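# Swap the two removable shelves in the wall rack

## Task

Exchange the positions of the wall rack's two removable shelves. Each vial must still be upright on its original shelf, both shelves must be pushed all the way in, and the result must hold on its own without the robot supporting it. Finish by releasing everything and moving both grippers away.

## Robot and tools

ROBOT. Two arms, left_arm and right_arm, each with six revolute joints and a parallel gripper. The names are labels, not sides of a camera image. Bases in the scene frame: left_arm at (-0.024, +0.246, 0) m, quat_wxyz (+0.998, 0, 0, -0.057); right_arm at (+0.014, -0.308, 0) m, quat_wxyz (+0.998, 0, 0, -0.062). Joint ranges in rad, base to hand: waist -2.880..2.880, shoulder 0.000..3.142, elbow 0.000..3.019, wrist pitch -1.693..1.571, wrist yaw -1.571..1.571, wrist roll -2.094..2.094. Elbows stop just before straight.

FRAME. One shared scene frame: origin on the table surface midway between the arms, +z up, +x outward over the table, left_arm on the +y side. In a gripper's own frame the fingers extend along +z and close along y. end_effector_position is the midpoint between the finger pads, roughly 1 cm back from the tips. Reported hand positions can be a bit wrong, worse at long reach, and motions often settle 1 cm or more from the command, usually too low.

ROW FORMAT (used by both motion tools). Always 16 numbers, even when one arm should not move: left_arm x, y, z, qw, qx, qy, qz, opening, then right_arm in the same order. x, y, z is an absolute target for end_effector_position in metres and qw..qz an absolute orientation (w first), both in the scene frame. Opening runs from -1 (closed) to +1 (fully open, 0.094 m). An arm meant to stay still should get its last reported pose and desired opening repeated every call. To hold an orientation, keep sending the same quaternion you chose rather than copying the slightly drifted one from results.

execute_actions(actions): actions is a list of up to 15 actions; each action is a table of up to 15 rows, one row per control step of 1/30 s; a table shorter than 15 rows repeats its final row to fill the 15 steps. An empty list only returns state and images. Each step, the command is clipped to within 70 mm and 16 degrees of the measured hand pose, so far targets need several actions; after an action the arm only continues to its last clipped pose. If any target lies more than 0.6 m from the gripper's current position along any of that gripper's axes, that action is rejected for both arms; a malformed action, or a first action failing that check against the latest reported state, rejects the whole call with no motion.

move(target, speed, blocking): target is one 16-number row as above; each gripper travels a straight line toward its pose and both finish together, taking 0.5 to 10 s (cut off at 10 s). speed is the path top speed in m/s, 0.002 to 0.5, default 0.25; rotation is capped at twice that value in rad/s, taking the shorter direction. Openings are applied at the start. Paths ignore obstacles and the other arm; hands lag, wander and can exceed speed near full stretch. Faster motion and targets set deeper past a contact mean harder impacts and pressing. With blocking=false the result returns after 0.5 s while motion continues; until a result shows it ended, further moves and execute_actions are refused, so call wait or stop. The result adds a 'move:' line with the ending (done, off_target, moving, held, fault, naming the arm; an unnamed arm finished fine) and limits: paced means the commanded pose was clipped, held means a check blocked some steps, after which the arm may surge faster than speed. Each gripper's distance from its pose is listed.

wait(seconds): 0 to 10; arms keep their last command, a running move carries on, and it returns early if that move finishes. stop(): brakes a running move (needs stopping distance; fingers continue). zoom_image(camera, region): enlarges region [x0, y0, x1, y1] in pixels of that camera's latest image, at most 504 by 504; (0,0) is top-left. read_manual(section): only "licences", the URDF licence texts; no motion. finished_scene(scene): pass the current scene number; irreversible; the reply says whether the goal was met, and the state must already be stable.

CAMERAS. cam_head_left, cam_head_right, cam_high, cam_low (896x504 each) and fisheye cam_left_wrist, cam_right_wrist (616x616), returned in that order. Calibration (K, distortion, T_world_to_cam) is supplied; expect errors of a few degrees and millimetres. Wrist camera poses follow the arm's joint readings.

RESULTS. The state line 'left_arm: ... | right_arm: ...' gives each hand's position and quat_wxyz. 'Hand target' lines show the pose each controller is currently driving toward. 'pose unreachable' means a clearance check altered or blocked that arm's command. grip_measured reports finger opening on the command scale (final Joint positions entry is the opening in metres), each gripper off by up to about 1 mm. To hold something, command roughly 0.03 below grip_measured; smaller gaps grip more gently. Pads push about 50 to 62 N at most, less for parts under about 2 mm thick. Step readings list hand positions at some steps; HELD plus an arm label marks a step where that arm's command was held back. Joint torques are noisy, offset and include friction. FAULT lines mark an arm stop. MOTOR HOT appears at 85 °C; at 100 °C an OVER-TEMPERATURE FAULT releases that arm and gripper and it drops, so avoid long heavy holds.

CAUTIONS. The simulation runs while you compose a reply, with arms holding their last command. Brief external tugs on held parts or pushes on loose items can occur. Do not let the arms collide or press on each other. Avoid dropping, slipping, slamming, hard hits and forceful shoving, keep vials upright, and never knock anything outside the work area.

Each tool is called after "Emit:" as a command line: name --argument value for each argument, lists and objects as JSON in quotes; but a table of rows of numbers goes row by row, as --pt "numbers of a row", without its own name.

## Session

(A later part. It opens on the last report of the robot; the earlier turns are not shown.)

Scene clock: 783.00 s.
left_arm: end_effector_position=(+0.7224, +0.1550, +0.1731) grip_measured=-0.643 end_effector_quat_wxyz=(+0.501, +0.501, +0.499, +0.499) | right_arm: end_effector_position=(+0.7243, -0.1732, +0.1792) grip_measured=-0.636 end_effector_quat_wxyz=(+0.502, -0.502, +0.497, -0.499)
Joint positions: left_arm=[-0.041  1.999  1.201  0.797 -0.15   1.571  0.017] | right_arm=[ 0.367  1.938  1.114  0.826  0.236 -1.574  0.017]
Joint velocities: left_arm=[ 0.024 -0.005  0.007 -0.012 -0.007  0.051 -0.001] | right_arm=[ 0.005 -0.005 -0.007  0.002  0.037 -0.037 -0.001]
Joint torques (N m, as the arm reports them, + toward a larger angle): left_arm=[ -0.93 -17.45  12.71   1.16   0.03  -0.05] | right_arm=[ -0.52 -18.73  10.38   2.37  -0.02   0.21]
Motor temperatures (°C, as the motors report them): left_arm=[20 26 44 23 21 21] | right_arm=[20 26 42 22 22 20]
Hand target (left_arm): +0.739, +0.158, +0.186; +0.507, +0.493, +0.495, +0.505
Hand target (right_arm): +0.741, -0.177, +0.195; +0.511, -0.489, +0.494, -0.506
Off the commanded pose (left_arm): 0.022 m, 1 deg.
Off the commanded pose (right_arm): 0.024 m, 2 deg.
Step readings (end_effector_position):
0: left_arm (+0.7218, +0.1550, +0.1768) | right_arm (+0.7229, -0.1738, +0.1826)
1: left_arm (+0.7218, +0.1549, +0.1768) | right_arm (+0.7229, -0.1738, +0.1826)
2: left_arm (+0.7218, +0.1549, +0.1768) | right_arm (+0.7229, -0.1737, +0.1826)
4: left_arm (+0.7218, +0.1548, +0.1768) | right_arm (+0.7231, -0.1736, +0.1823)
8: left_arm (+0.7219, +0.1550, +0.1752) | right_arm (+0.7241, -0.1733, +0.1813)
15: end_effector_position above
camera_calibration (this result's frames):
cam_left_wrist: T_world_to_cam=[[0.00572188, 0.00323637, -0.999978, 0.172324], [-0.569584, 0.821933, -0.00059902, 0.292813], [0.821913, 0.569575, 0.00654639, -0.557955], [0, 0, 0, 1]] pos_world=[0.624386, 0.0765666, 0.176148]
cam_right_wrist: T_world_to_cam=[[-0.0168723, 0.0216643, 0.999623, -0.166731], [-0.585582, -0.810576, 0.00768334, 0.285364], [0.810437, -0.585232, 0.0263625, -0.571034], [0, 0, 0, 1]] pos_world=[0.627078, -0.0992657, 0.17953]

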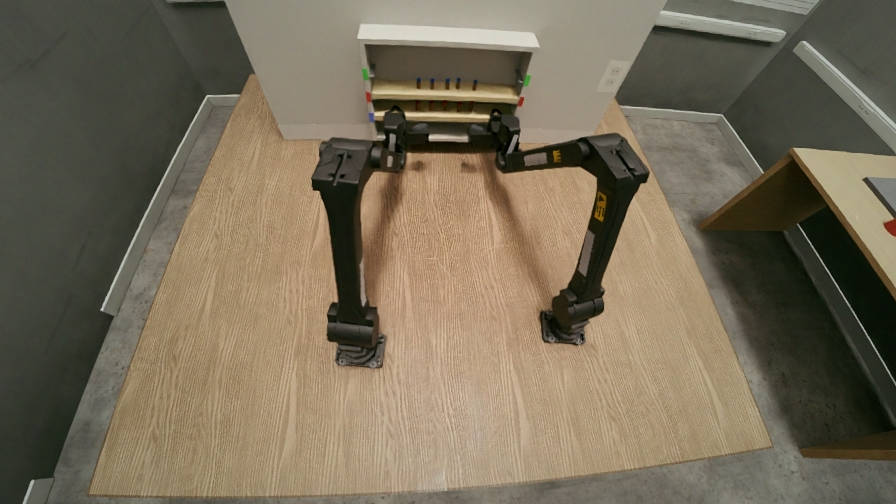

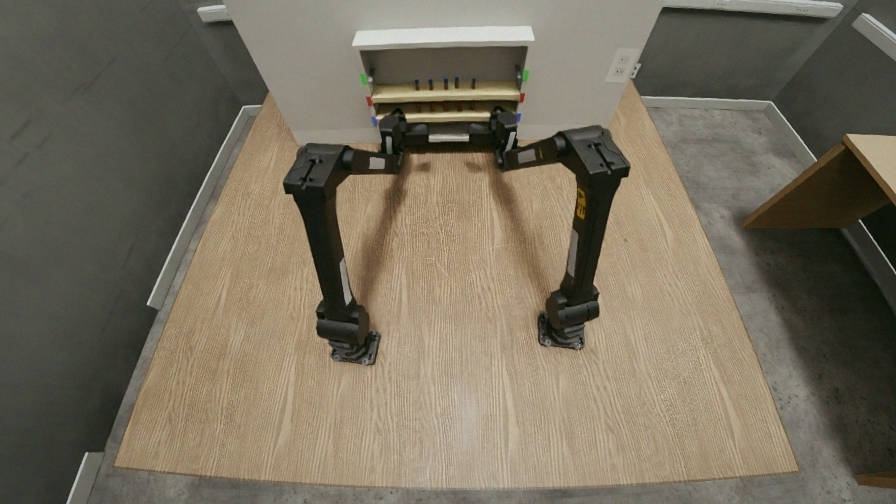

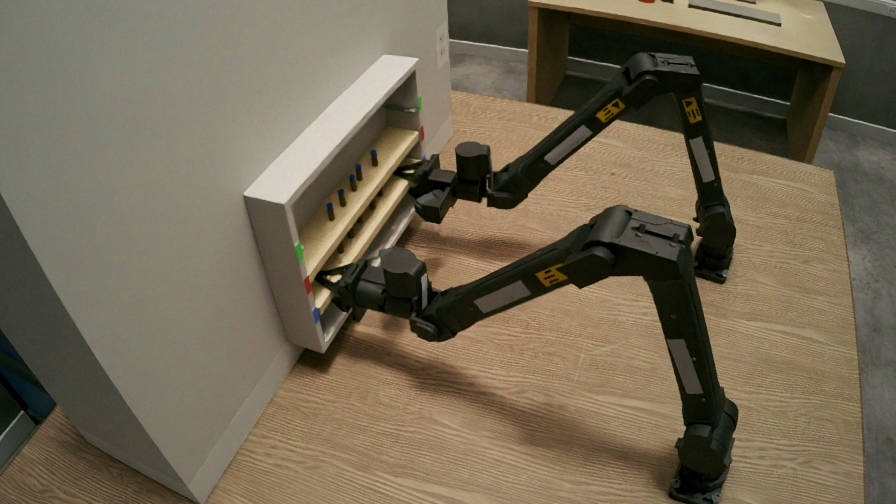

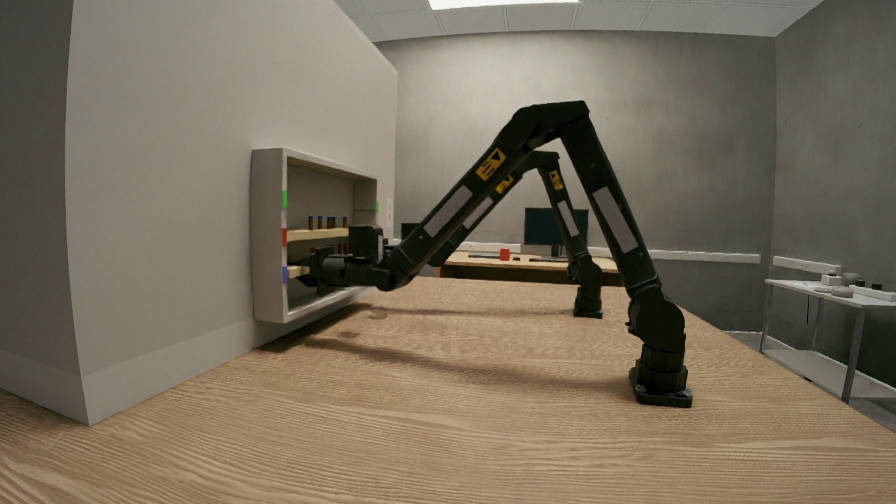

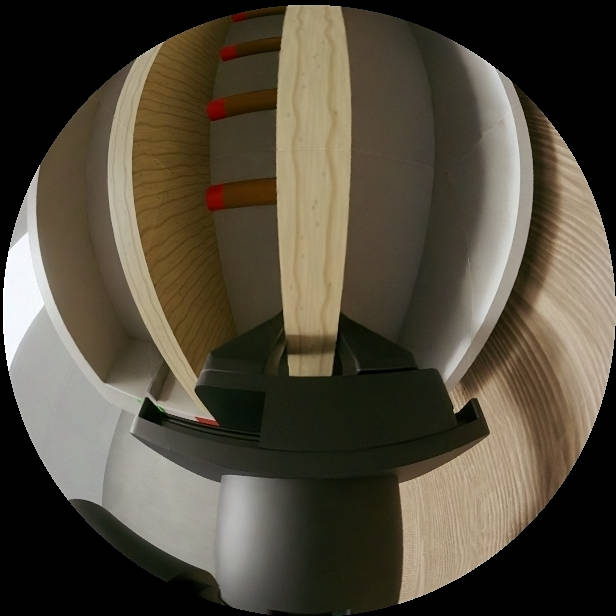

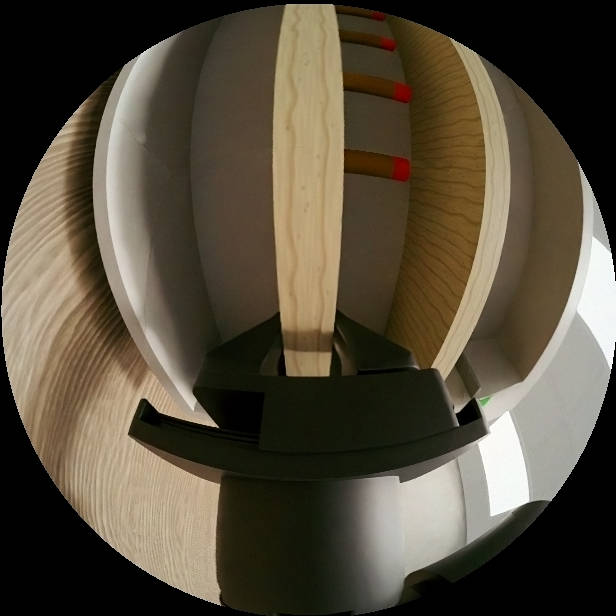

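Emit:
execute_actions --actions '[[[0.7387,0.1574,0.189,0.509,0.491,0.4935,0.5065,-0.68,0.7403,-0.1761,0.1965,0.5121,-0.4879,0.493,-0.507,-0.68],[0.7362,0.1568,0.193,0.5112,0.4888,0.4918,0.5082,-0.68,0.738,-0.1752,0.1985,0.5135,-0.4865,0.4921,-0.5079,-0.68],[0.7337,0.1562,0.197,0.5134,0.4866,0.4901,0.5099,-0.68,0.7357,-0.1743,0.2005,0.515,-0.485,0.4912,-0.5088,-0.68],[0.7312,0.1556,0.201,0.5156,0.4844,0.4884,0.5116,-0.68,0.7334,-0.1734,0.2025,0.5164,-0.4836,0.4903,-0.5097,-0.68],[0.7287,0.155,0.205,0.5178,0.4822,0.4867,0.5133,-0.68,0.7311,-0.1725,0.2045,0.5178,-0.4822,0.4894,-0.5106,-0.68],[0.7262,0.1544,0.209,0.520,0.480,0.485,0.515,-0.68,0.7288,-0.1716,0.2065,0.5193,-0.4807,0.4885,-0.5115,-0.68],[0.7237,0.1538,0.213,0.5222,0.4778,0.4833,0.5167,-0.68,0.7265,-0.1707,0.2085,0.5207,-0.4793,0.4876,-0.5124,-0.68],[0.7212,0.1532,0.217,0.5244,0.4756,0.4816,0.5184,-0.68,0.7242,-0.1698,0.2105,0.5221,-0.4779,0.4867,-0.5133,-0.68],[0.7187,0.1526,0.221,0.5266,0.4734,0.4799,0.5201,-0.68,0.7219,-0.1689,0.2125,0.5236,-0.4764,0.4858,-0.5142,-0.68],[0.7165,0.152,0.225,0.529,0.471,0.478,0.522,-0.68,0.7197,-0.168,0.2145,0.525,-0.475,0.485,-0.515,-0.68],[0.7145,0.152,0.225,0.529,0.471,0.478,0.522,-0.68,0.7177,-0.168,0.2145,0.525,-0.475,0.485,-0.515,-0.68],[0.7125,0.152,0.225,0.529,0.471,0.478,0.522,-0.68,0.7157,-0.168,0.2145,0.525,-0.475,0.485,-0.515,-0.68],[0.710,0.152,0.225,0.529,0.471,0.478,0.522,-0.68,0.7132,-0.168,0.2145,0.525,-0.475,0.485,-0.515,-0.68],[0.7075,0.152,0.225,0.529,0.471,0.478,0.522,-0.68,0.7107,-0.168,0.2145,0.525,-0.475,0.485,-0.515,-0.68],[0.705,0.152,0.225,0.529,0.471,0.478,0.522,-0.68,0.7082,-0.168,0.2145,0.525,-0.475,0.485,-0.515,-0.68]],[[0.7025,0.152,0.225,0.529,0.471,0.478,0.522,-0.68,0.7057,-0.168,0.2145,0.525,-0.475,0.485,-0.515,-0.68],[0.700,0.152,0.225,0.529,0.471,0.478,0.522,-0.68,0.7032,-0.168,0.2145,0.525,-0.475,0.485,-0.515,-0.68],[0.6975,0.152,0.225,0.529,0.471,0.478,0.522,-0.68,0.7007,-0.168,0.2145,0.525,-0.475,0.485,-0.515,-0.68],[0.695,0.152,0.225,0.529,0.471,0.478,0.522,-0.68,0.6982,-0.168,0.2145,0.525,-0.475,0.485,-0.515,-0.68],[0.6925,0.152,0.225,0.529,0.471,0.478,0.522,-0.68,0.6957,-0.168,0.2145,0.525,-0.475,0.485,-0.515,-0.68],[0.690,0.152,0.225,0.529,0.471,0.478,0.522,-0.68,0.6932,-0.168,0.2145,0.525,-0.475,0.485,-0.515,-0.68],[0.6875,0.152,0.225,0.529,0.471,0.478,0.522,-0.68,0.6907,-0.168,0.2145,0.525,-0.475,0.485,-0.515,-0.68],[0.685,0.152,0.225,0.529,0.471,0.478,0.522,-0.68,0.6882,-0.168,0.2145,0.525,-0.475,0.485,-0.515,-0.68],[0.6825,0.152,0.225,0.529,0.471,0.478,0.522,-0.68,0.6857,-0.168,0.2145,0.525,-0.475,0.485,-0.515,-0.68],[0.680,0.152,0.225,0.529,0.471,0.478,0.522,-0.68,0.6832,-0.168,0.2145,0.525,-0.475,0.485,-0.515,-0.68],[0.6775,0.152,0.225,0.529,0.471,0.478,0.522,-0.68,0.6807,-0.168,0.2145,0.525,-0.475,0.485,-0.515,-0.68],[0.675,0.152,0.225,0.529,0.471,0.478,0.522,-0.68,0.6782,-0.168,0.2145,0.525,-0.475,0.485,-0.515,-0.68],[0.6725,0.152,0.225,0.529,0.471,0.478,0.522,-0.68,0.6757,-0.168,0.2145,0.525,-0.475,0.485,-0.515,-0.68],[0.6705,0.152,0.225,0.529,0.471,0.478,0.522,-0.68,0.6737,-0.168,0.2145,0.525,-0.475,0.485,-0.515,-0.68],[0.669,0.152,0.225,0.529,0.471,0.478,0.522,-0.68,0.6722,-0.168,0.2145,0.525,-0.475,0.485,-0.515,-0.68]]]'

Scene clock: 864.03 s.
left_arm: end_effector_position=(+0.6771, +0.1562, +0.1734) grip_measured=-0.643 end_effector_quat_wxyz=(+0.500, +0.500, +0.500, +0.501) | right_arm: end_effector_position=(+0.6794, -0.1723, +0.1813) grip_measured=-0.636 end_effector_quat_wxyz=(+0.502, -0.498, +0.497, -0.503)
Joint positions: left_arm=[-0.054  1.917  1.055  0.863 -0.168  1.571  0.017] | right_arm=[ 0.392  1.86   0.978  0.892  0.27  -1.575  0.017]
Joint velocities: left_arm=[-0.015 -0.132 -0.208  0.095 -0.022 -0.051  0.001] | right_arm=[ 0.005 -0.122 -0.173  0.071 -0.022 -0.022 -0.   ]
Joint torques (N m, as the arm reports them, + toward a larger angle): left_arm=[ -1.7  -21.07   7.98   3.9   -0.45  -0.01] | right_arm=[  0.84 -21.78   6.49   4.19   0.66   0.21]
Motor temperatures (°C, as the motors report them): left_arm=[20 26 46 23 21 21] | right_arm=[20 26 43 21 22 20]
Hand target (left_arm): +0.670, +0.153, +0.223; +0.528, +0.471, +0.477, +0.522
Hand target (right_arm): +0.672, -0.168, +0.213; +0.525, -0.474, +0.485, -0.514
Off the commanded pose (left_arm): 0.052 m, 6 deg.
Off the commanded pose (right_arm): 0.034 m, 4 deg.
Step readings (end_effector_position; steps 1 to 15: 1st action; 16 to 30: 2nd action):
0: left_arm (+0.7224, +0.1550, +0.1731) | right_arm (+0.7243, -0.1732, +0.1792)
1: left_arm (+0.7224, +0.1550, +0.1731) | right_arm (+0.7243, -0.1732, +0.1792)
2: left_arm (+0.7224, +0.1550, +0.1731) | right_arm (+0.7243, -0.1732, +0.1792)
4: left_arm (+0.7224, +0.1550, +0.1731) | right_arm (+0.7243, -0.1733, +0.1792)
8: left_arm (+0.7223, +0.1550, +0.1732) | right_arm (+0.7242, -0.1735, +0.1803)
15: left_arm (+0.7156, +0.1556, +0.1735) | right_arm (+0.7175, -0.1728, +0.1810)
16: left_arm (+0.7132, +0.1558, +0.1735) | right_arm (+0.7150, -0.1726, +0.1809)
17: left_arm (+0.7107, +0.1557, +0.1733) | right_arm (+0.7124, -0.1726, +0.1807)
19: left_arm (+0.7053, +0.1560, +0.1734) | right_arm (+0.7072, -0.1727, +0.1809)
23: left_arm (+0.6946, +0.1561, +0.1731) | right_arm (+0.6968, -0.1726, +0.1811)
30: end_effector_position above
camera_calibration (this result's frames):
cam_left_wrist: T_world_to_cam=[[0.00683117, 0.00347028, -0.999971, 0.172091], [-0.574589, 0.818442, -0.00108492, 0.270045], [0.818414, 0.574579, 0.0075849, -0.52008], [0, 0, 0, 1]] pos_world=[0.57963, 0.0772134, 0.176324]
cam_right_wrist: T_world_to_cam=[[-0.0247648, 0.020293, 0.999487, -0.164487], [-0.592405, -0.805638, 0.0016789, 0.266324], [0.805259, -0.59206, 0.0319732, -0.532842], [0, 0, 0, 1]] pos_world=[0.582774, -0.0975759, 0.180993]

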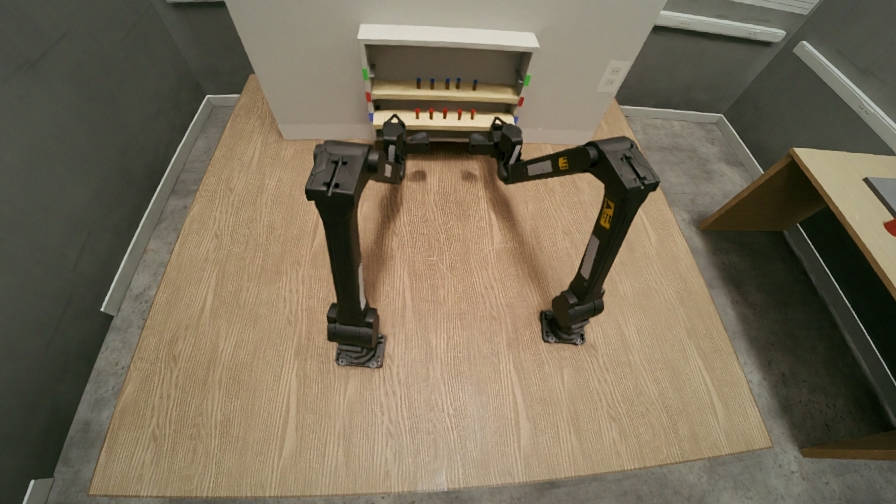

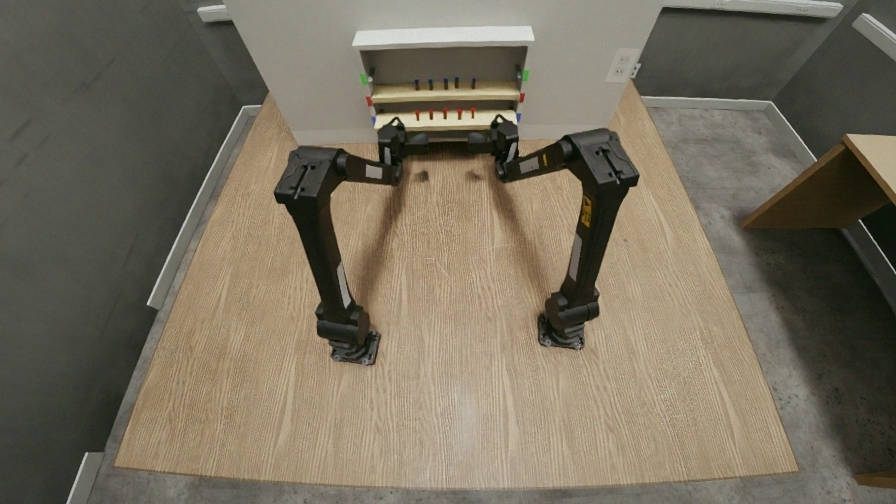

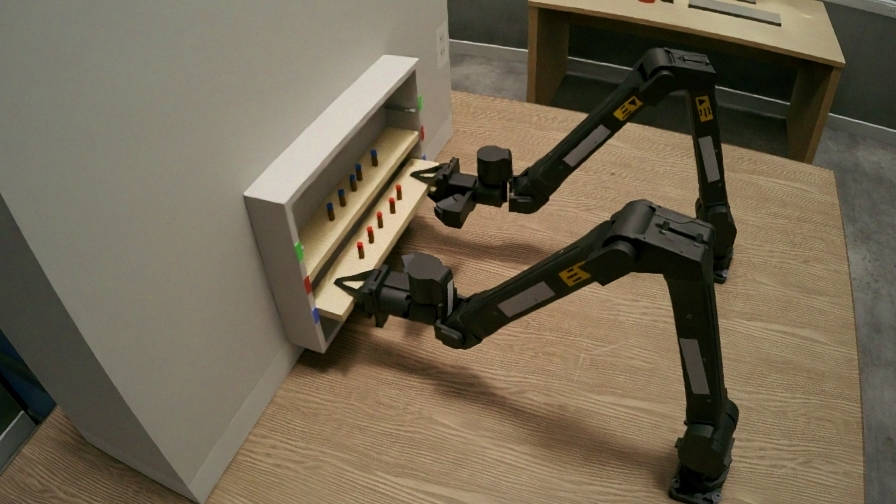

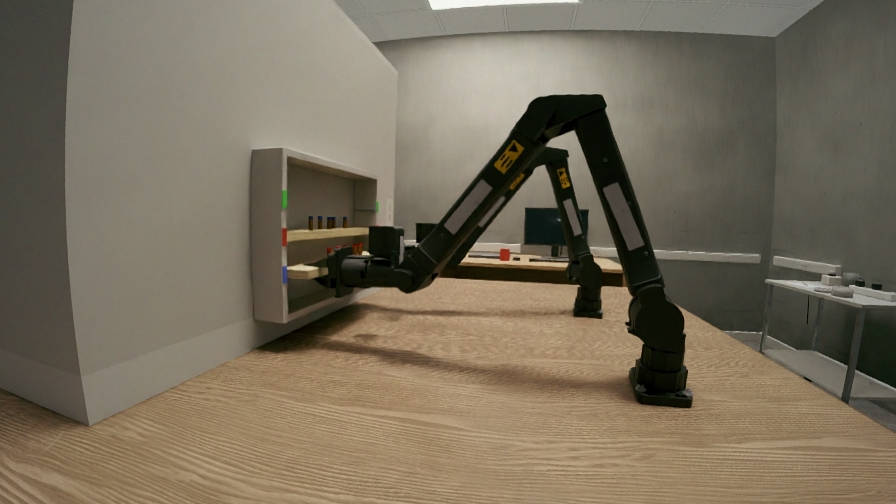

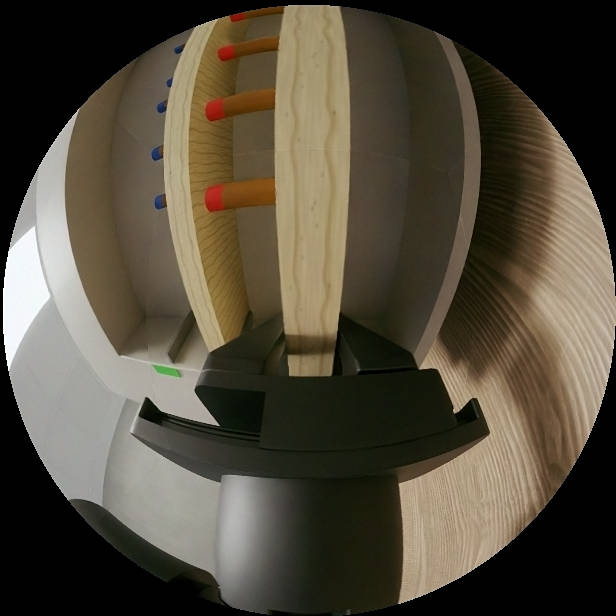

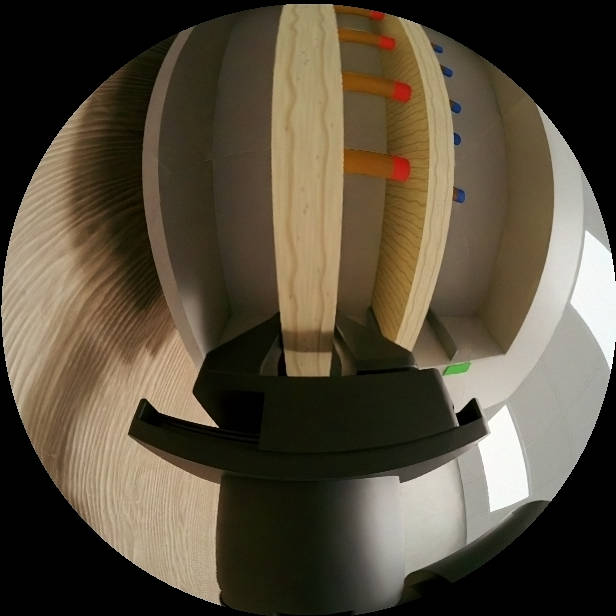

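Emit:
execute_actions --actions '[[[0.6675,0.152,0.2257,0.529,0.471,0.478,0.522,-0.68,0.6707,-0.168,0.215,0.525,-0.475,0.485,-0.515,-0.68],[0.6655,0.152,0.2264,0.529,0.471,0.478,0.522,-0.68,0.6687,-0.168,0.2155,0.525,-0.475,0.485,-0.515,-0.68],[0.663,0.152,0.2271,0.529,0.471,0.478,0.522,-0.68,0.6662,-0.168,0.216,0.525,-0.475,0.485,-0.515,-0.68],[0.6605,0.152,0.2278,0.529,0.471,0.478,0.522,-0.68,0.6637,-0.168,0.2165,0.525,-0.475,0.485,-0.515,-0.68],[0.658,0.152,0.2285,0.529,0.471,0.478,0.522,-0.68,0.6612,-0.168,0.217,0.525,-0.475,0.485,-0.515,-0.68],[0.6555,0.152,0.2292,0.529,0.471,0.478,0.522,-0.68,0.6587,-0.168,0.2175,0.525,-0.475,0.485,-0.515,-0.68],[0.653,0.152,0.2299,0.529,0.471,0.478,0.522,-0.68,0.6562,-0.168,0.218,0.525,-0.475,0.485,-0.515,-0.68],[0.6505,0.152,0.2306,0.529,0.471,0.478,0.522,-0.68,0.6537,-0.168,0.2185,0.525,-0.475,0.485,-0.515,-0.68],[0.648,0.152,0.2313,0.529,0.471,0.478,0.522,-0.68,0.6512,-0.168,0.219,0.525,-0.475,0.485,-0.515,-0.68],[0.6455,0.152,0.232,0.529,0.471,0.478,0.522,-0.68,0.6487,-0.168,0.2195,0.525,-0.475,0.485,-0.515,-0.68],[0.643,0.152,0.2327,0.529,0.471,0.478,0.522,-0.68,0.6462,-0.168,0.220,0.525,-0.475,0.485,-0.515,-0.68],[0.641,0.152,0.2334,0.529,0.471,0.478,0.522,-0.68,0.6442,-0.168,0.2205,0.525,-0.475,0.485,-0.515,-0.68],[0.6395,0.152,0.2322,0.5265,0.4735,0.480,0.520,-0.68,0.6427,-0.168,0.2197,0.5223,-0.4777,0.4867,-0.5133,-0.68],[0.638,0.152,0.232,0.524,0.476,0.482,0.518,-0.68,0.6412,-0.168,0.2199,0.5197,-0.4803,0.4883,-0.5117,-0.68],[0.6368,0.152,0.2323,0.5215,0.4785,0.484,0.516,-0.68,0.640,-0.168,0.2206,0.517,-0.483,0.490,-0.510,-0.68]],[[0.6357,0.152,0.2331,0.519,0.481,0.486,0.514,-0.68,0.6389,-0.168,0.2218,0.5143,-0.4857,0.4917,-0.5083,-0.68],[0.6347,0.152,0.2339,0.5165,0.4835,0.488,0.512,-0.68,0.6379,-0.168,0.223,0.5117,-0.4883,0.4933,-0.5067,-0.68],[0.6337,0.152,0.2347,0.514,0.486,0.490,0.510,-0.68,0.6369,-0.168,0.2242,0.509,-0.491,0.495,-0.505,-0.68],[0.6328,0.152,0.2377,0.514,0.486,0.490,0.510,-0.68,0.636,-0.168,0.2272,0.509,-0.491,0.495,-0.505,-0.68],[0.6319,0.152,0.2407,0.514,0.486,0.490,0.510,-0.68,0.6351,-0.168,0.2302,0.509,-0.491,0.495,-0.505,-0.68],[0.631,0.152,0.2437,0.514,0.486,0.490,0.510,-0.68,0.6342,-0.168,0.2332,0.509,-0.491,0.495,-0.505,-0.68],[0.6301,0.152,0.2467,0.514,0.486,0.490,0.510,-0.68,0.6333,-0.168,0.2362,0.509,-0.491,0.495,-0.505,-0.68],[0.6292,0.152,0.2497,0.514,0.486,0.490,0.510,-0.68,0.6324,-0.168,0.2392,0.509,-0.491,0.495,-0.505,-0.68],[0.6283,0.152,0.2527,0.514,0.486,0.490,0.510,-0.68,0.6315,-0.168,0.2422,0.509,-0.491,0.495,-0.505,-0.68],[0.6274,0.152,0.2557,0.514,0.486,0.490,0.510,-0.68,0.6306,-0.168,0.2452,0.509,-0.491,0.495,-0.505,-0.68],[0.6265,0.152,0.2587,0.514,0.486,0.490,0.510,-0.68,0.6297,-0.168,0.2482,0.509,-0.491,0.495,-0.505,-0.68],[0.6256,0.152,0.2617,0.514,0.486,0.490,0.510,-0.68,0.6288,-0.168,0.2512,0.509,-0.491,0.495,-0.505,-0.68],[0.6247,0.152,0.2642,0.514,0.486,0.490,0.510,-0.68,0.6279,-0.168,0.2537,0.509,-0.491,0.495,-0.505,-0.68],[0.624,0.152,0.2662,0.514,0.486,0.490,0.510,-0.68,0.6272,-0.168,0.2557,0.509,-0.491,0.495,-0.505,-0.68],[0.6235,0.152,0.2677,0.514,0.486,0.490,0.510,-0.68,0.6267,-0.168,0.2572,0.509,-0.491,0.495,-0.505,-0.68]]]'

Scene clock: 913.63 s.
left_arm: end_effector_position=(+0.6300, +0.1569, +0.2317) grip_measured=-0.643 end_effector_quat_wxyz=(+0.500, +0.498, +0.500, +0.502) | right_arm: end_effector_position=(+0.6320, -0.1730, +0.2393) grip_measured=-0.636 end_effector_quat_wxyz=(+0.500, -0.498, +0.498, -0.503)
Joint positions: left_arm=[-0.069  1.709  0.942  0.771 -0.186  1.571  0.017] | right_arm=[ 0.419  1.644  0.876  0.775  0.298 -1.575  0.017]
Joint velocities: left_arm=[-0.015 -0.2    0.002 -0.164 -0.037  0.007 -0.001] | right_arm=[ 0.005 -0.21  -0.002 -0.168 -0.037 -0.007 -0.001]
Joint torques (N m, as the arm reports them, + toward a larger angle): left_arm=[ -2.37 -18.21   8.53   1.77  -0.45  -0.05] | right_arm=[  0.94 -17.78   6.83   2.76   0.67   0.22]
Motor temperatures (°C, as the motors report them): left_arm=[20 27 41 24 22 21] | right_arm=[20 27 38 22 22 20]
Hand target (left_arm): +0.623, +0.153, +0.267; +0.514, +0.486, +0.490, +0.510
Hand target (right_arm): +0.626, -0.168, +0.257; +0.509, -0.491, +0.495, -0.505
Off the commanded pose (left_arm): 0.037 m, 3 deg.
Off the commanded pose (right_arm): 0.019 m, 1 deg.
Step readings (end_effector_position; steps 1 to 15: 1st action; 16 to 30: 2nd action):
0: left_arm (+0.6733, +0.1565, +0.1754) | right_arm (+0.6758, -0.1723, +0.1834)
1: left_arm (+0.6733, +0.1566, +0.1757) | right_arm (+0.6758, -0.1723, +0.1836)
2: left_arm (+0.6729, +0.1565, +0.1757) | right_arm (+0.6754, -0.1722, +0.1833)
4: left_arm (+0.6702, +0.1563, +0.1754) | right_arm (+0.6727, -0.1724, +0.1831)
8: left_arm (+0.6604, +0.1560, +0.1763) | right_arm (+0.6627, -0.1729, +0.1840)
15: left_arm (+0.6438, +0.1566, +0.1854) | right_arm (+0.6464, -0.1727, +0.1928)
16: left_arm (+0.6422, +0.1568, +0.1877) | right_arm (+0.6449, -0.1725, +0.1943)
17: left_arm (+0.6408, +0.1569, +0.1897) | right_arm (+0.6435, -0.1723, +0.1963)
19: left_arm (+0.6385, +0.1572, +0.1930) | right_arm (+0.6415, -0.1722, +0.2010)
23: left_arm (+0.6353, +0.1571, +0.2064) | right_arm (+0.6380, -0.1722, +0.2145)
30: end_effector_position above
camera_calibration (this result's frames):
cam_left_wrist: T_world_to_cam=[[0.00944973, 0.00260583, -0.999952, 0.229147], [-0.576142, 0.817343, -0.00331469, 0.244094], [0.817295, 0.576146, 0.00922499, -0.482213], [0, 0, 0, 1]] pos_world=[0.532577, 0.0777198, 0.234394]
cam_right_wrist: T_world_to_cam=[[-0.0217305, 0.021345, 0.999536, -0.225315], [-0.593934, -0.804503, 0.0042676, 0.238157], [0.80422, -0.593565, 0.0301597, -0.496094], [0, 0, 0, 1]] pos_world=[0.535523, -0.0980568, 0.239156]

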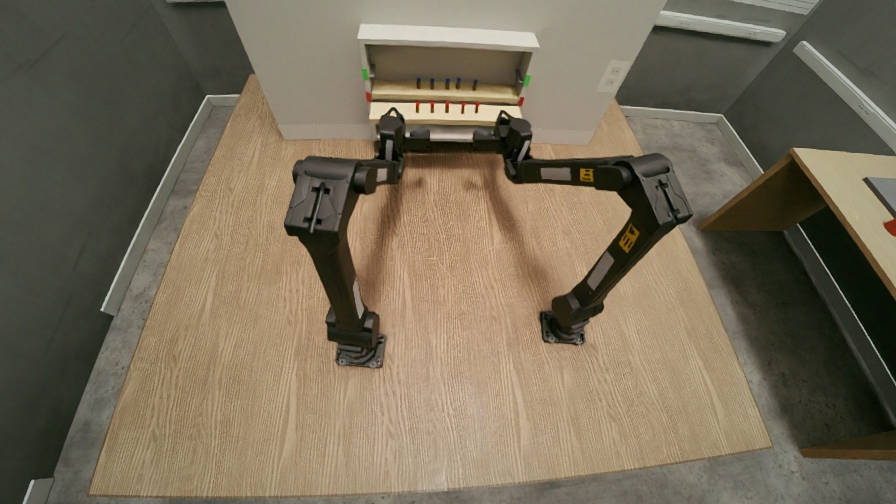

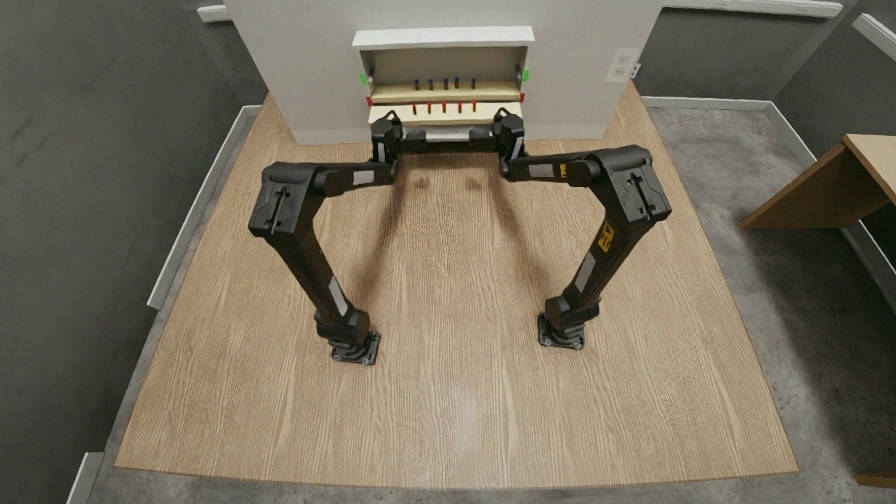

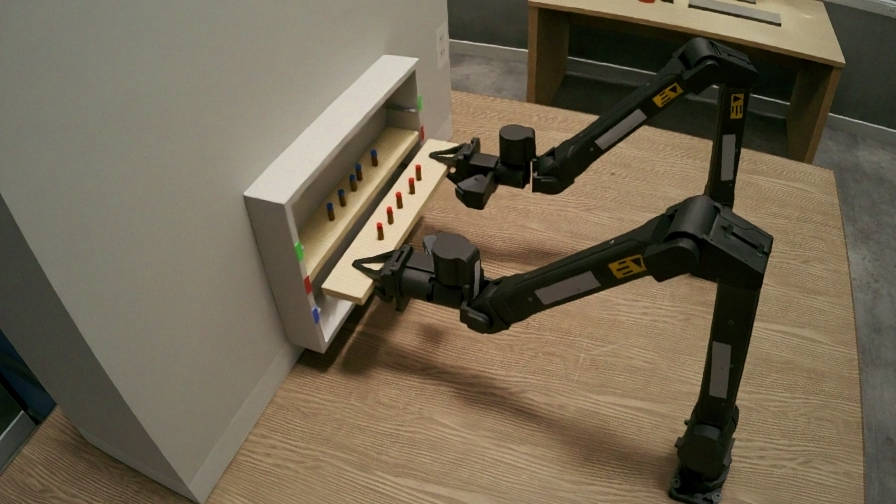

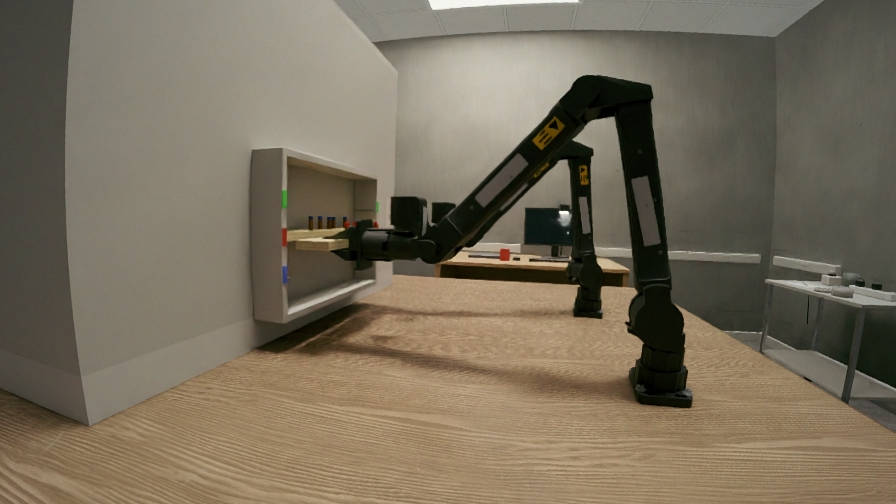

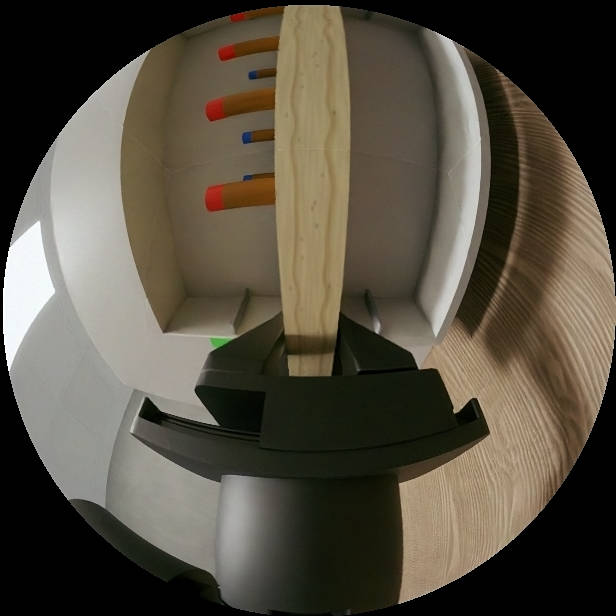

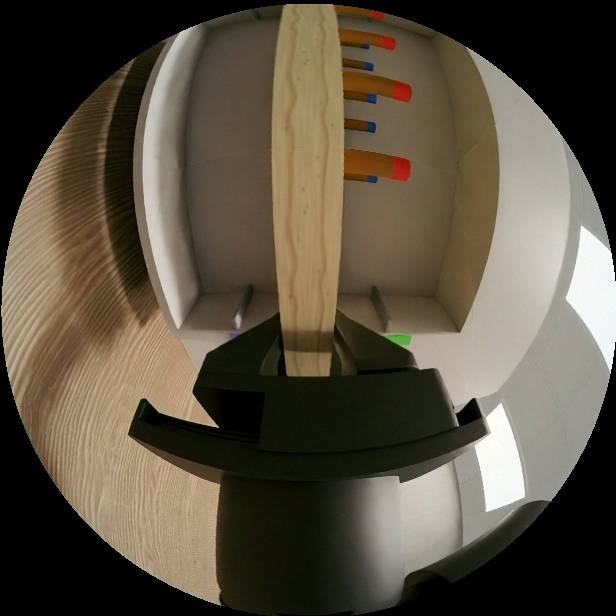

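Emit:
execute_actions --actions '[[[0.623,0.152,0.2697,0.514,0.486,0.490,0.510,-0.68,0.6262,-0.168,0.2592,0.509,-0.491,0.495,-0.505,-0.68],[0.622,0.152,0.2727,0.514,0.486,0.490,0.510,-0.68,0.6252,-0.168,0.2622,0.509,-0.491,0.495,-0.505,-0.68],[0.6205,0.152,0.2767,0.514,0.486,0.490,0.510,-0.68,0.6237,-0.168,0.2662,0.509,-0.491,0.495,-0.505,-0.68],[0.619,0.152,0.2807,0.514,0.486,0.490,0.510,-0.68,0.6222,-0.168,0.2702,0.509,-0.491,0.495,-0.505,-0.68],[0.6174,0.152,0.2847,0.514,0.486,0.490,0.510,-0.68,0.6206,-0.168,0.2742,0.509,-0.491,0.495,-0.505,-0.68],[0.6158,0.152,0.2887,0.514,0.486,0.490,0.510,-0.68,0.619,-0.168,0.2782,0.509,-0.491,0.495,-0.505,-0.68],[0.6141,0.152,0.2927,0.514,0.486,0.490,0.510,-0.68,0.6173,-0.168,0.2822,0.509,-0.491,0.495,-0.505,-0.68],[0.6123,0.152,0.2967,0.514,0.486,0.490,0.510,-0.68,0.6155,-0.168,0.2862,0.509,-0.491,0.495,-0.505,-0.68],[0.6105,0.152,0.3007,0.514,0.486,0.490,0.510,-0.68,0.6137,-0.168,0.2902,0.509,-0.491,0.495,-0.505,-0.68],[0.6086,0.152,0.3047,0.514,0.486,0.490,0.510,-0.68,0.6118,-0.168,0.2942,0.509,-0.491,0.495,-0.505,-0.68],[0.6066,0.152,0.3087,0.514,0.486,0.490,0.510,-0.68,0.6098,-0.168,0.2982,0.509,-0.491,0.495,-0.505,-0.68],[0.6046,0.152,0.3127,0.514,0.486,0.490,0.510,-0.68,0.6078,-0.168,0.3022,0.509,-0.491,0.495,-0.505,-0.68],[0.6025,0.152,0.3167,0.514,0.486,0.490,0.510,-0.68,0.6057,-0.168,0.3062,0.509,-0.491,0.495,-0.505,-0.68],[0.6006,0.152,0.3202,0.514,0.486,0.490,0.510,-0.68,0.6038,-0.168,0.3097,0.509,-0.491,0.495,-0.505,-0.68],[0.599,0.152,0.3232,0.514,0.486,0.490,0.510,-0.68,0.6022,-0.168,0.3127,0.509,-0.491,0.495,-0.505,-0.68]],[[0.598,0.152,0.3252,0.514,0.486,0.490,0.510,-0.68,0.6012,-0.168,0.3147,0.509,-0.491,0.495,-0.505,-0.68],[0.5975,0.152,0.3262,0.514,0.486,0.490,0.510,-0.68,0.6007,-0.168,0.3157,0.509,-0.491,0.495,-0.505,-0.68],[0.5975,0.152,0.3262,0.514,0.486,0.490,0.510,-0.68,0.6007,-0.168,0.3157,0.509,-0.491,0.495,-0.505,-0.68],[0.600,0.1526,0.328,0.5152,0.4848,0.4892,0.5108,-0.68,0.603,-0.1689,0.3184,0.5105,-0.4895,0.4941,-0.5059,-0.68],[0.603,0.1532,0.330,0.5164,0.4836,0.4884,0.5116,-0.68,0.6055,-0.1698,0.3211,0.512,-0.488,0.4932,-0.5068,-0.68],[0.606,0.1538,0.332,0.5176,0.4824,0.4876,0.5124,-0.68,0.608,-0.1707,0.3238,0.5135,-0.4865,0.4923,-0.5077,-0.68],[0.609,0.1544,0.334,0.5188,0.4812,0.4868,0.5132,-0.68,0.6105,-0.1716,0.3265,0.515,-0.485,0.4914,-0.5086,-0.68],[0.612,0.155,0.336,0.520,0.480,0.486,0.514,-0.68,0.613,-0.1725,0.3292,0.5165,-0.4835,0.4905,-0.5095,-0.68],[0.615,0.1556,0.338,0.5212,0.4788,0.4852,0.5148,-0.68,0.6155,-0.1734,0.332,0.518,-0.482,0.4896,-0.5104,-0.68],[0.618,0.1562,0.340,0.5224,0.4776,0.4844,0.5156,-0.68,0.618,-0.1743,0.3347,0.5195,-0.4805,0.4887,-0.5113,-0.68],[0.621,0.1568,0.342,0.5236,0.4764,0.4836,0.5164,-0.68,0.6205,-0.1752,0.3374,0.521,-0.479,0.4878,-0.5122,-0.68],[0.624,0.1574,0.344,0.5248,0.4752,0.4828,0.5172,-0.68,0.623,-0.1761,0.340,0.5225,-0.4775,0.4869,-0.5131,-0.68],[0.627,0.158,0.346,0.526,0.474,0.482,0.518,-0.68,0.6255,-0.177,0.343,0.524,-0.476,0.486,-0.514,-0.68],[0.629,0.158,0.348,0.526,0.474,0.482,0.518,-0.68,0.6275,-0.177,0.345,0.524,-0.476,0.486,-0.514,-0.68],[0.631,0.158,0.350,0.526,0.474,0.482,0.518,-0.68,0.6295,-0.177,0.347,0.524,-0.476,0.486,-0.514,-0.68]],[[0.633,0.158,0.3525,0.526,0.474,0.482,0.518,-0.68,0.6315,-0.177,0.3495,0.524,-0.476,0.486,-0.514,-0.68],[0.635,0.158,0.355,0.526,0.474,0.482,0.518,-0.68,0.6335,-0.177,0.352,0.524,-0.476,0.486,-0.514,-0.68],[0.637,0.158,0.3575,0.526,0.474,0.482,0.518,-0.68,0.6355,-0.177,0.3545,0.524,-0.476,0.486,-0.514,-0.68],[0.639,0.158,0.360,0.526,0.474,0.482,0.518,-0.68,0.6375,-0.177,0.357,0.524,-0.476,0.486,-0.514,-0.68],[0.641,0.158,0.3625,0.526,0.474,0.482,0.518,-0.68,0.6395,-0.177,0.3595,0.524,-0.476,0.486,-0.514,-0.68],[0.643,0.158,0.365,0.526,0.474,0.482,0.518,-0.68,0.6415,-0.177,0.362,0.524,-0.476,0.486,-0.514,-0.68],[0.645,0.158,0.3675,0.526,0.474,0.482,0.518,-0.68,0.6435,-0.177,0.3645,0.524,-0.476,0.486,-0.514,-0.68],[0.647,0.158,0.370,0.526,0.474,0.482,0.518,-0.68,0.6455,-0.177,0.367,0.524,-0.476,0.486,-0.514,-0.68],[0.649,0.158,0.3725,0.526,0.474,0.482,0.518,-0.68,0.6475,-0.177,0.3695,0.524,-0.476,0.486,-0.514,-0.68],[0.651,0.158,0.375,0.526,0.474,0.482,0.518,-0.68,0.6495,-0.177,0.372,0.524,-0.476,0.486,-0.514,-0.68],[0.6525,0.158,0.377,0.526,0.474,0.482,0.518,-0.68,0.651,-0.177,0.374,0.524,-0.476,0.486,-0.514,-0.68],[0.6535,0.158,0.3785,0.526,0.474,0.482,0.518,-0.68,0.652,-0.177,0.3755,0.524,-0.476,0.486,-0.514,-0.68]]]'

Scene clock: 955.77 s.
left_arm: end_effector_position=(+0.6311, +0.1554, +0.3319) grip_measured=-0.643 end_effector_quat_wxyz=(+0.504, +0.498, +0.495, +0.502) | right_arm: end_effector_position=(+0.6320, -0.1749, +0.3376) grip_measured=-0.636 end_effector_quat_wxyz=(+0.506, -0.497, +0.495, -0.502)
Joint positions: left_arm=[-0.068  1.549  1.053  0.509 -0.176  1.574  0.017] | right_arm=[ 0.411  1.478  0.987  0.507  0.281 -1.573  0.017]
Joint velocities: left_arm=[ 0.005  0.015  0.139 -0.037  0.051  0.066 -0.001] | right_arm=[-0.034  0.024  0.139 -0.027 -0.051 -0.022  0.   ]
Joint torques (N m, as the arm reports them, + toward a larger angle): left_arm=[ -1.11 -14.18  16.27   1.72  -0.01  -0.07] | right_arm=[ -0.08 -13.95  12.98   2.49  -0.06   0.15]
Motor temperatures (°C, as the motors report them): left_arm=[20 27 42 23 22 21] | right_arm=[20 26 38 22 22 20]
Hand target (left_arm): +0.647, +0.158, +0.378; +0.525, +0.474, +0.481, +0.518
Hand target (right_arm): +0.647, -0.178, +0.376; +0.524, -0.475, +0.486, -0.514
Off the commanded pose (left_arm): 0.052 m, 4 deg.
Off the commanded pose (right_arm): 0.043 m, 4 deg.
Step readings (end_effector_position; steps 1 to 15: 1st action; 16 to 30: 2nd action; 31 to 45: 3rd action):
0: left_arm (+0.6276, +0.1570, +0.2389) | right_arm (+0.6301, -0.1729, +0.2465)
1: left_arm (+0.6276, +0.1570, +0.2386) | right_arm (+0.6301, -0.1729, +0.2462)
2: left_arm (+0.6276, +0.1571, +0.2380) | right_arm (+0.6300, -0.1727, +0.2456)
4: left_arm (+0.6272, +0.1570, +0.2366) | right_arm (+0.6295, -0.1728, +0.2445)
8: left_arm (+0.6235, +0.1570, +0.2421) | right_arm (+0.6257, -0.1729, +0.2515)
15: left_arm (+0.6101, +0.1568, +0.2821) | right_arm (+0.6111, -0.1736, +0.2900)
16: left_arm (+0.6080, +0.1567, +0.2880) | right_arm (+0.6088, -0.1738, +0.2958)
17: left_arm (+0.6061, +0.1567, +0.2936) | right_arm (+0.6069, -0.1739, +0.3008)
19: left_arm (+0.6032, +0.1566, +0.3022) | right_arm (+0.6041, -0.1742, +0.3085)
23: left_arm (+0.6023, +0.1565, +0.3042) | right_arm (+0.6035, -0.1737, +0.3098)
30: left_arm (+0.6043, +0.1565, +0.2988) | right_arm (+0.6060, -0.1742, +0.3048)
31: left_arm (+0.6054, +0.1562, +0.2977) | right_arm (+0.6069, -0.1745, +0.3038)
32: left_arm (+0.6068, +0.1558, +0.2972) | right_arm (+0.6081, -0.1747, +0.3033)
34: left_arm (+0.6100, +0.1554, +0.2979) | right_arm (+0.6113, -0.1750, +0.3041)
38: left_arm (+0.6175, +0.1550, +0.3073) | right_arm (+0.6189, -0.1753, +0.3134)
45: end_effector_position above
camera_calibration (this result's frames):
cam_left_wrist: T_world_to_cam=[[0.0192502, 0.00419381, -0.999806, 0.322818], [-0.56892, 0.822359, -0.00750446, 0.242367], [0.822168, 0.568954, 0.0182165, -0.488113], [0, 0, 0, 1]] pos_world=[0.532984, 0.0770474, 0.333466]
cam_right_wrist: T_world_to_cam=[[-0.0310835, 0.0166351, 0.999378, -0.318442], [-0.586525, -0.809917, -0.00476114, 0.233568], [0.809335, -0.586308, 0.034932, -0.503777], [0, 0, 0, 1]] pos_world=[0.534819, -0.100901, 0.336954]

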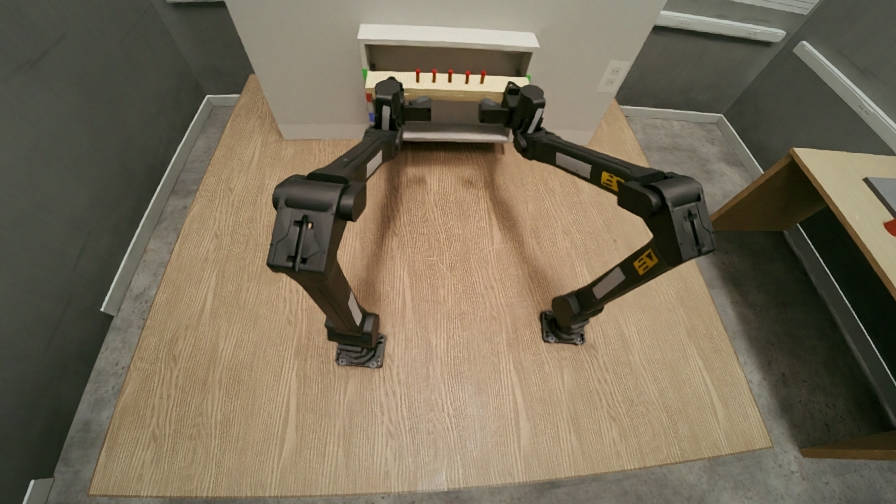

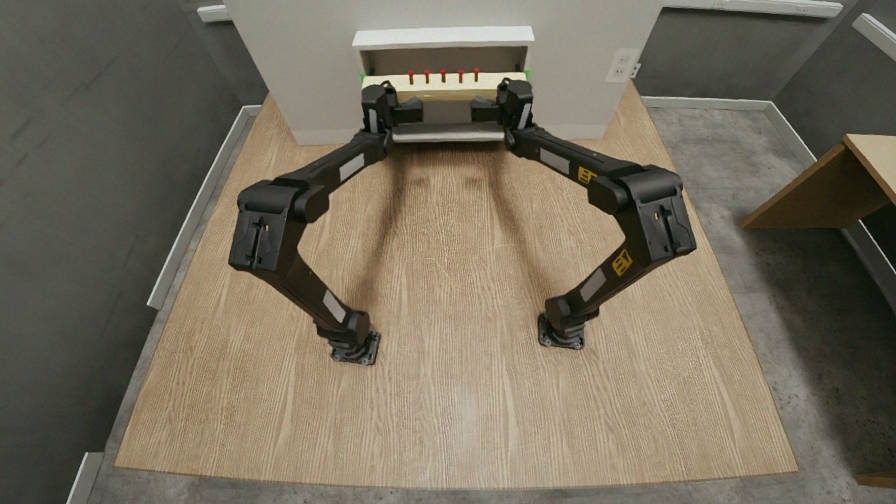

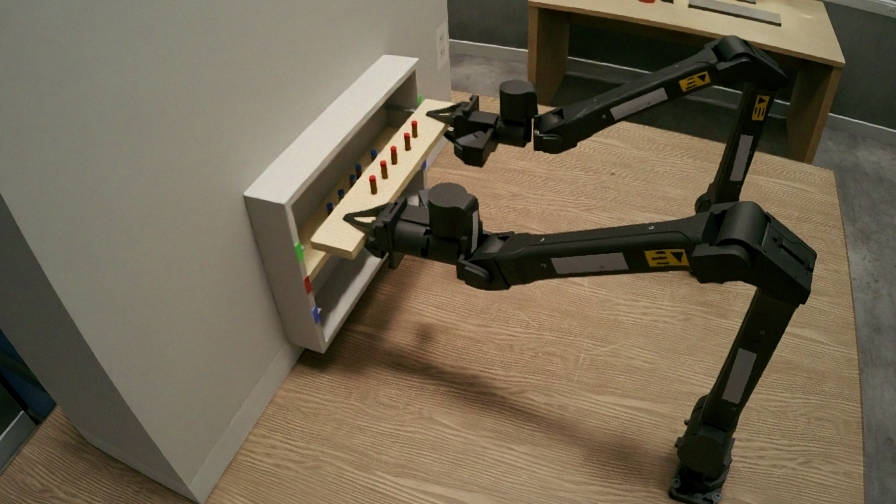

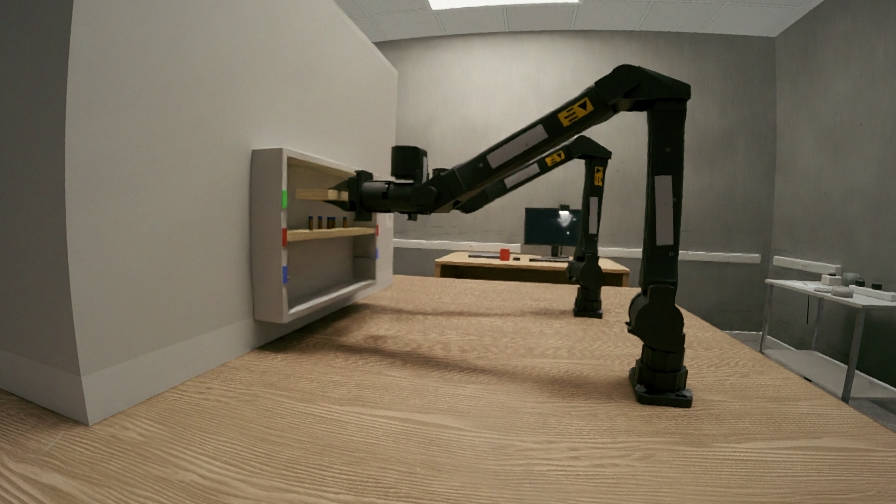

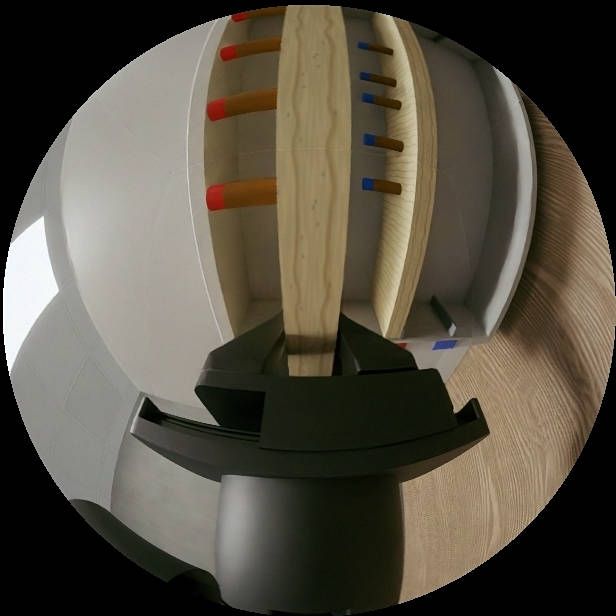

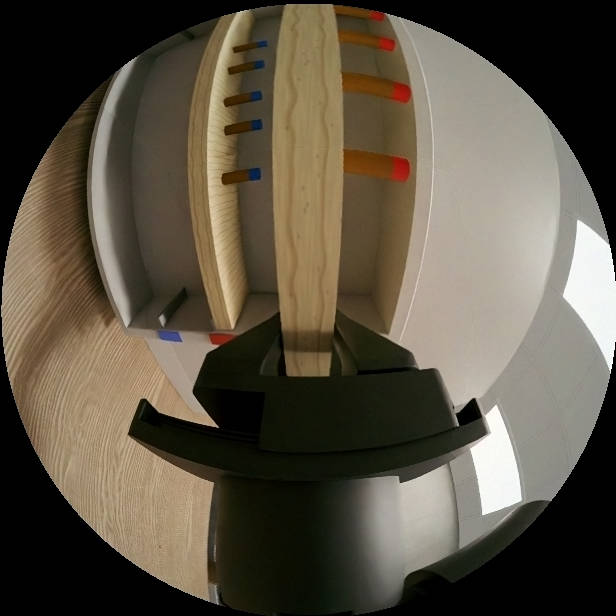

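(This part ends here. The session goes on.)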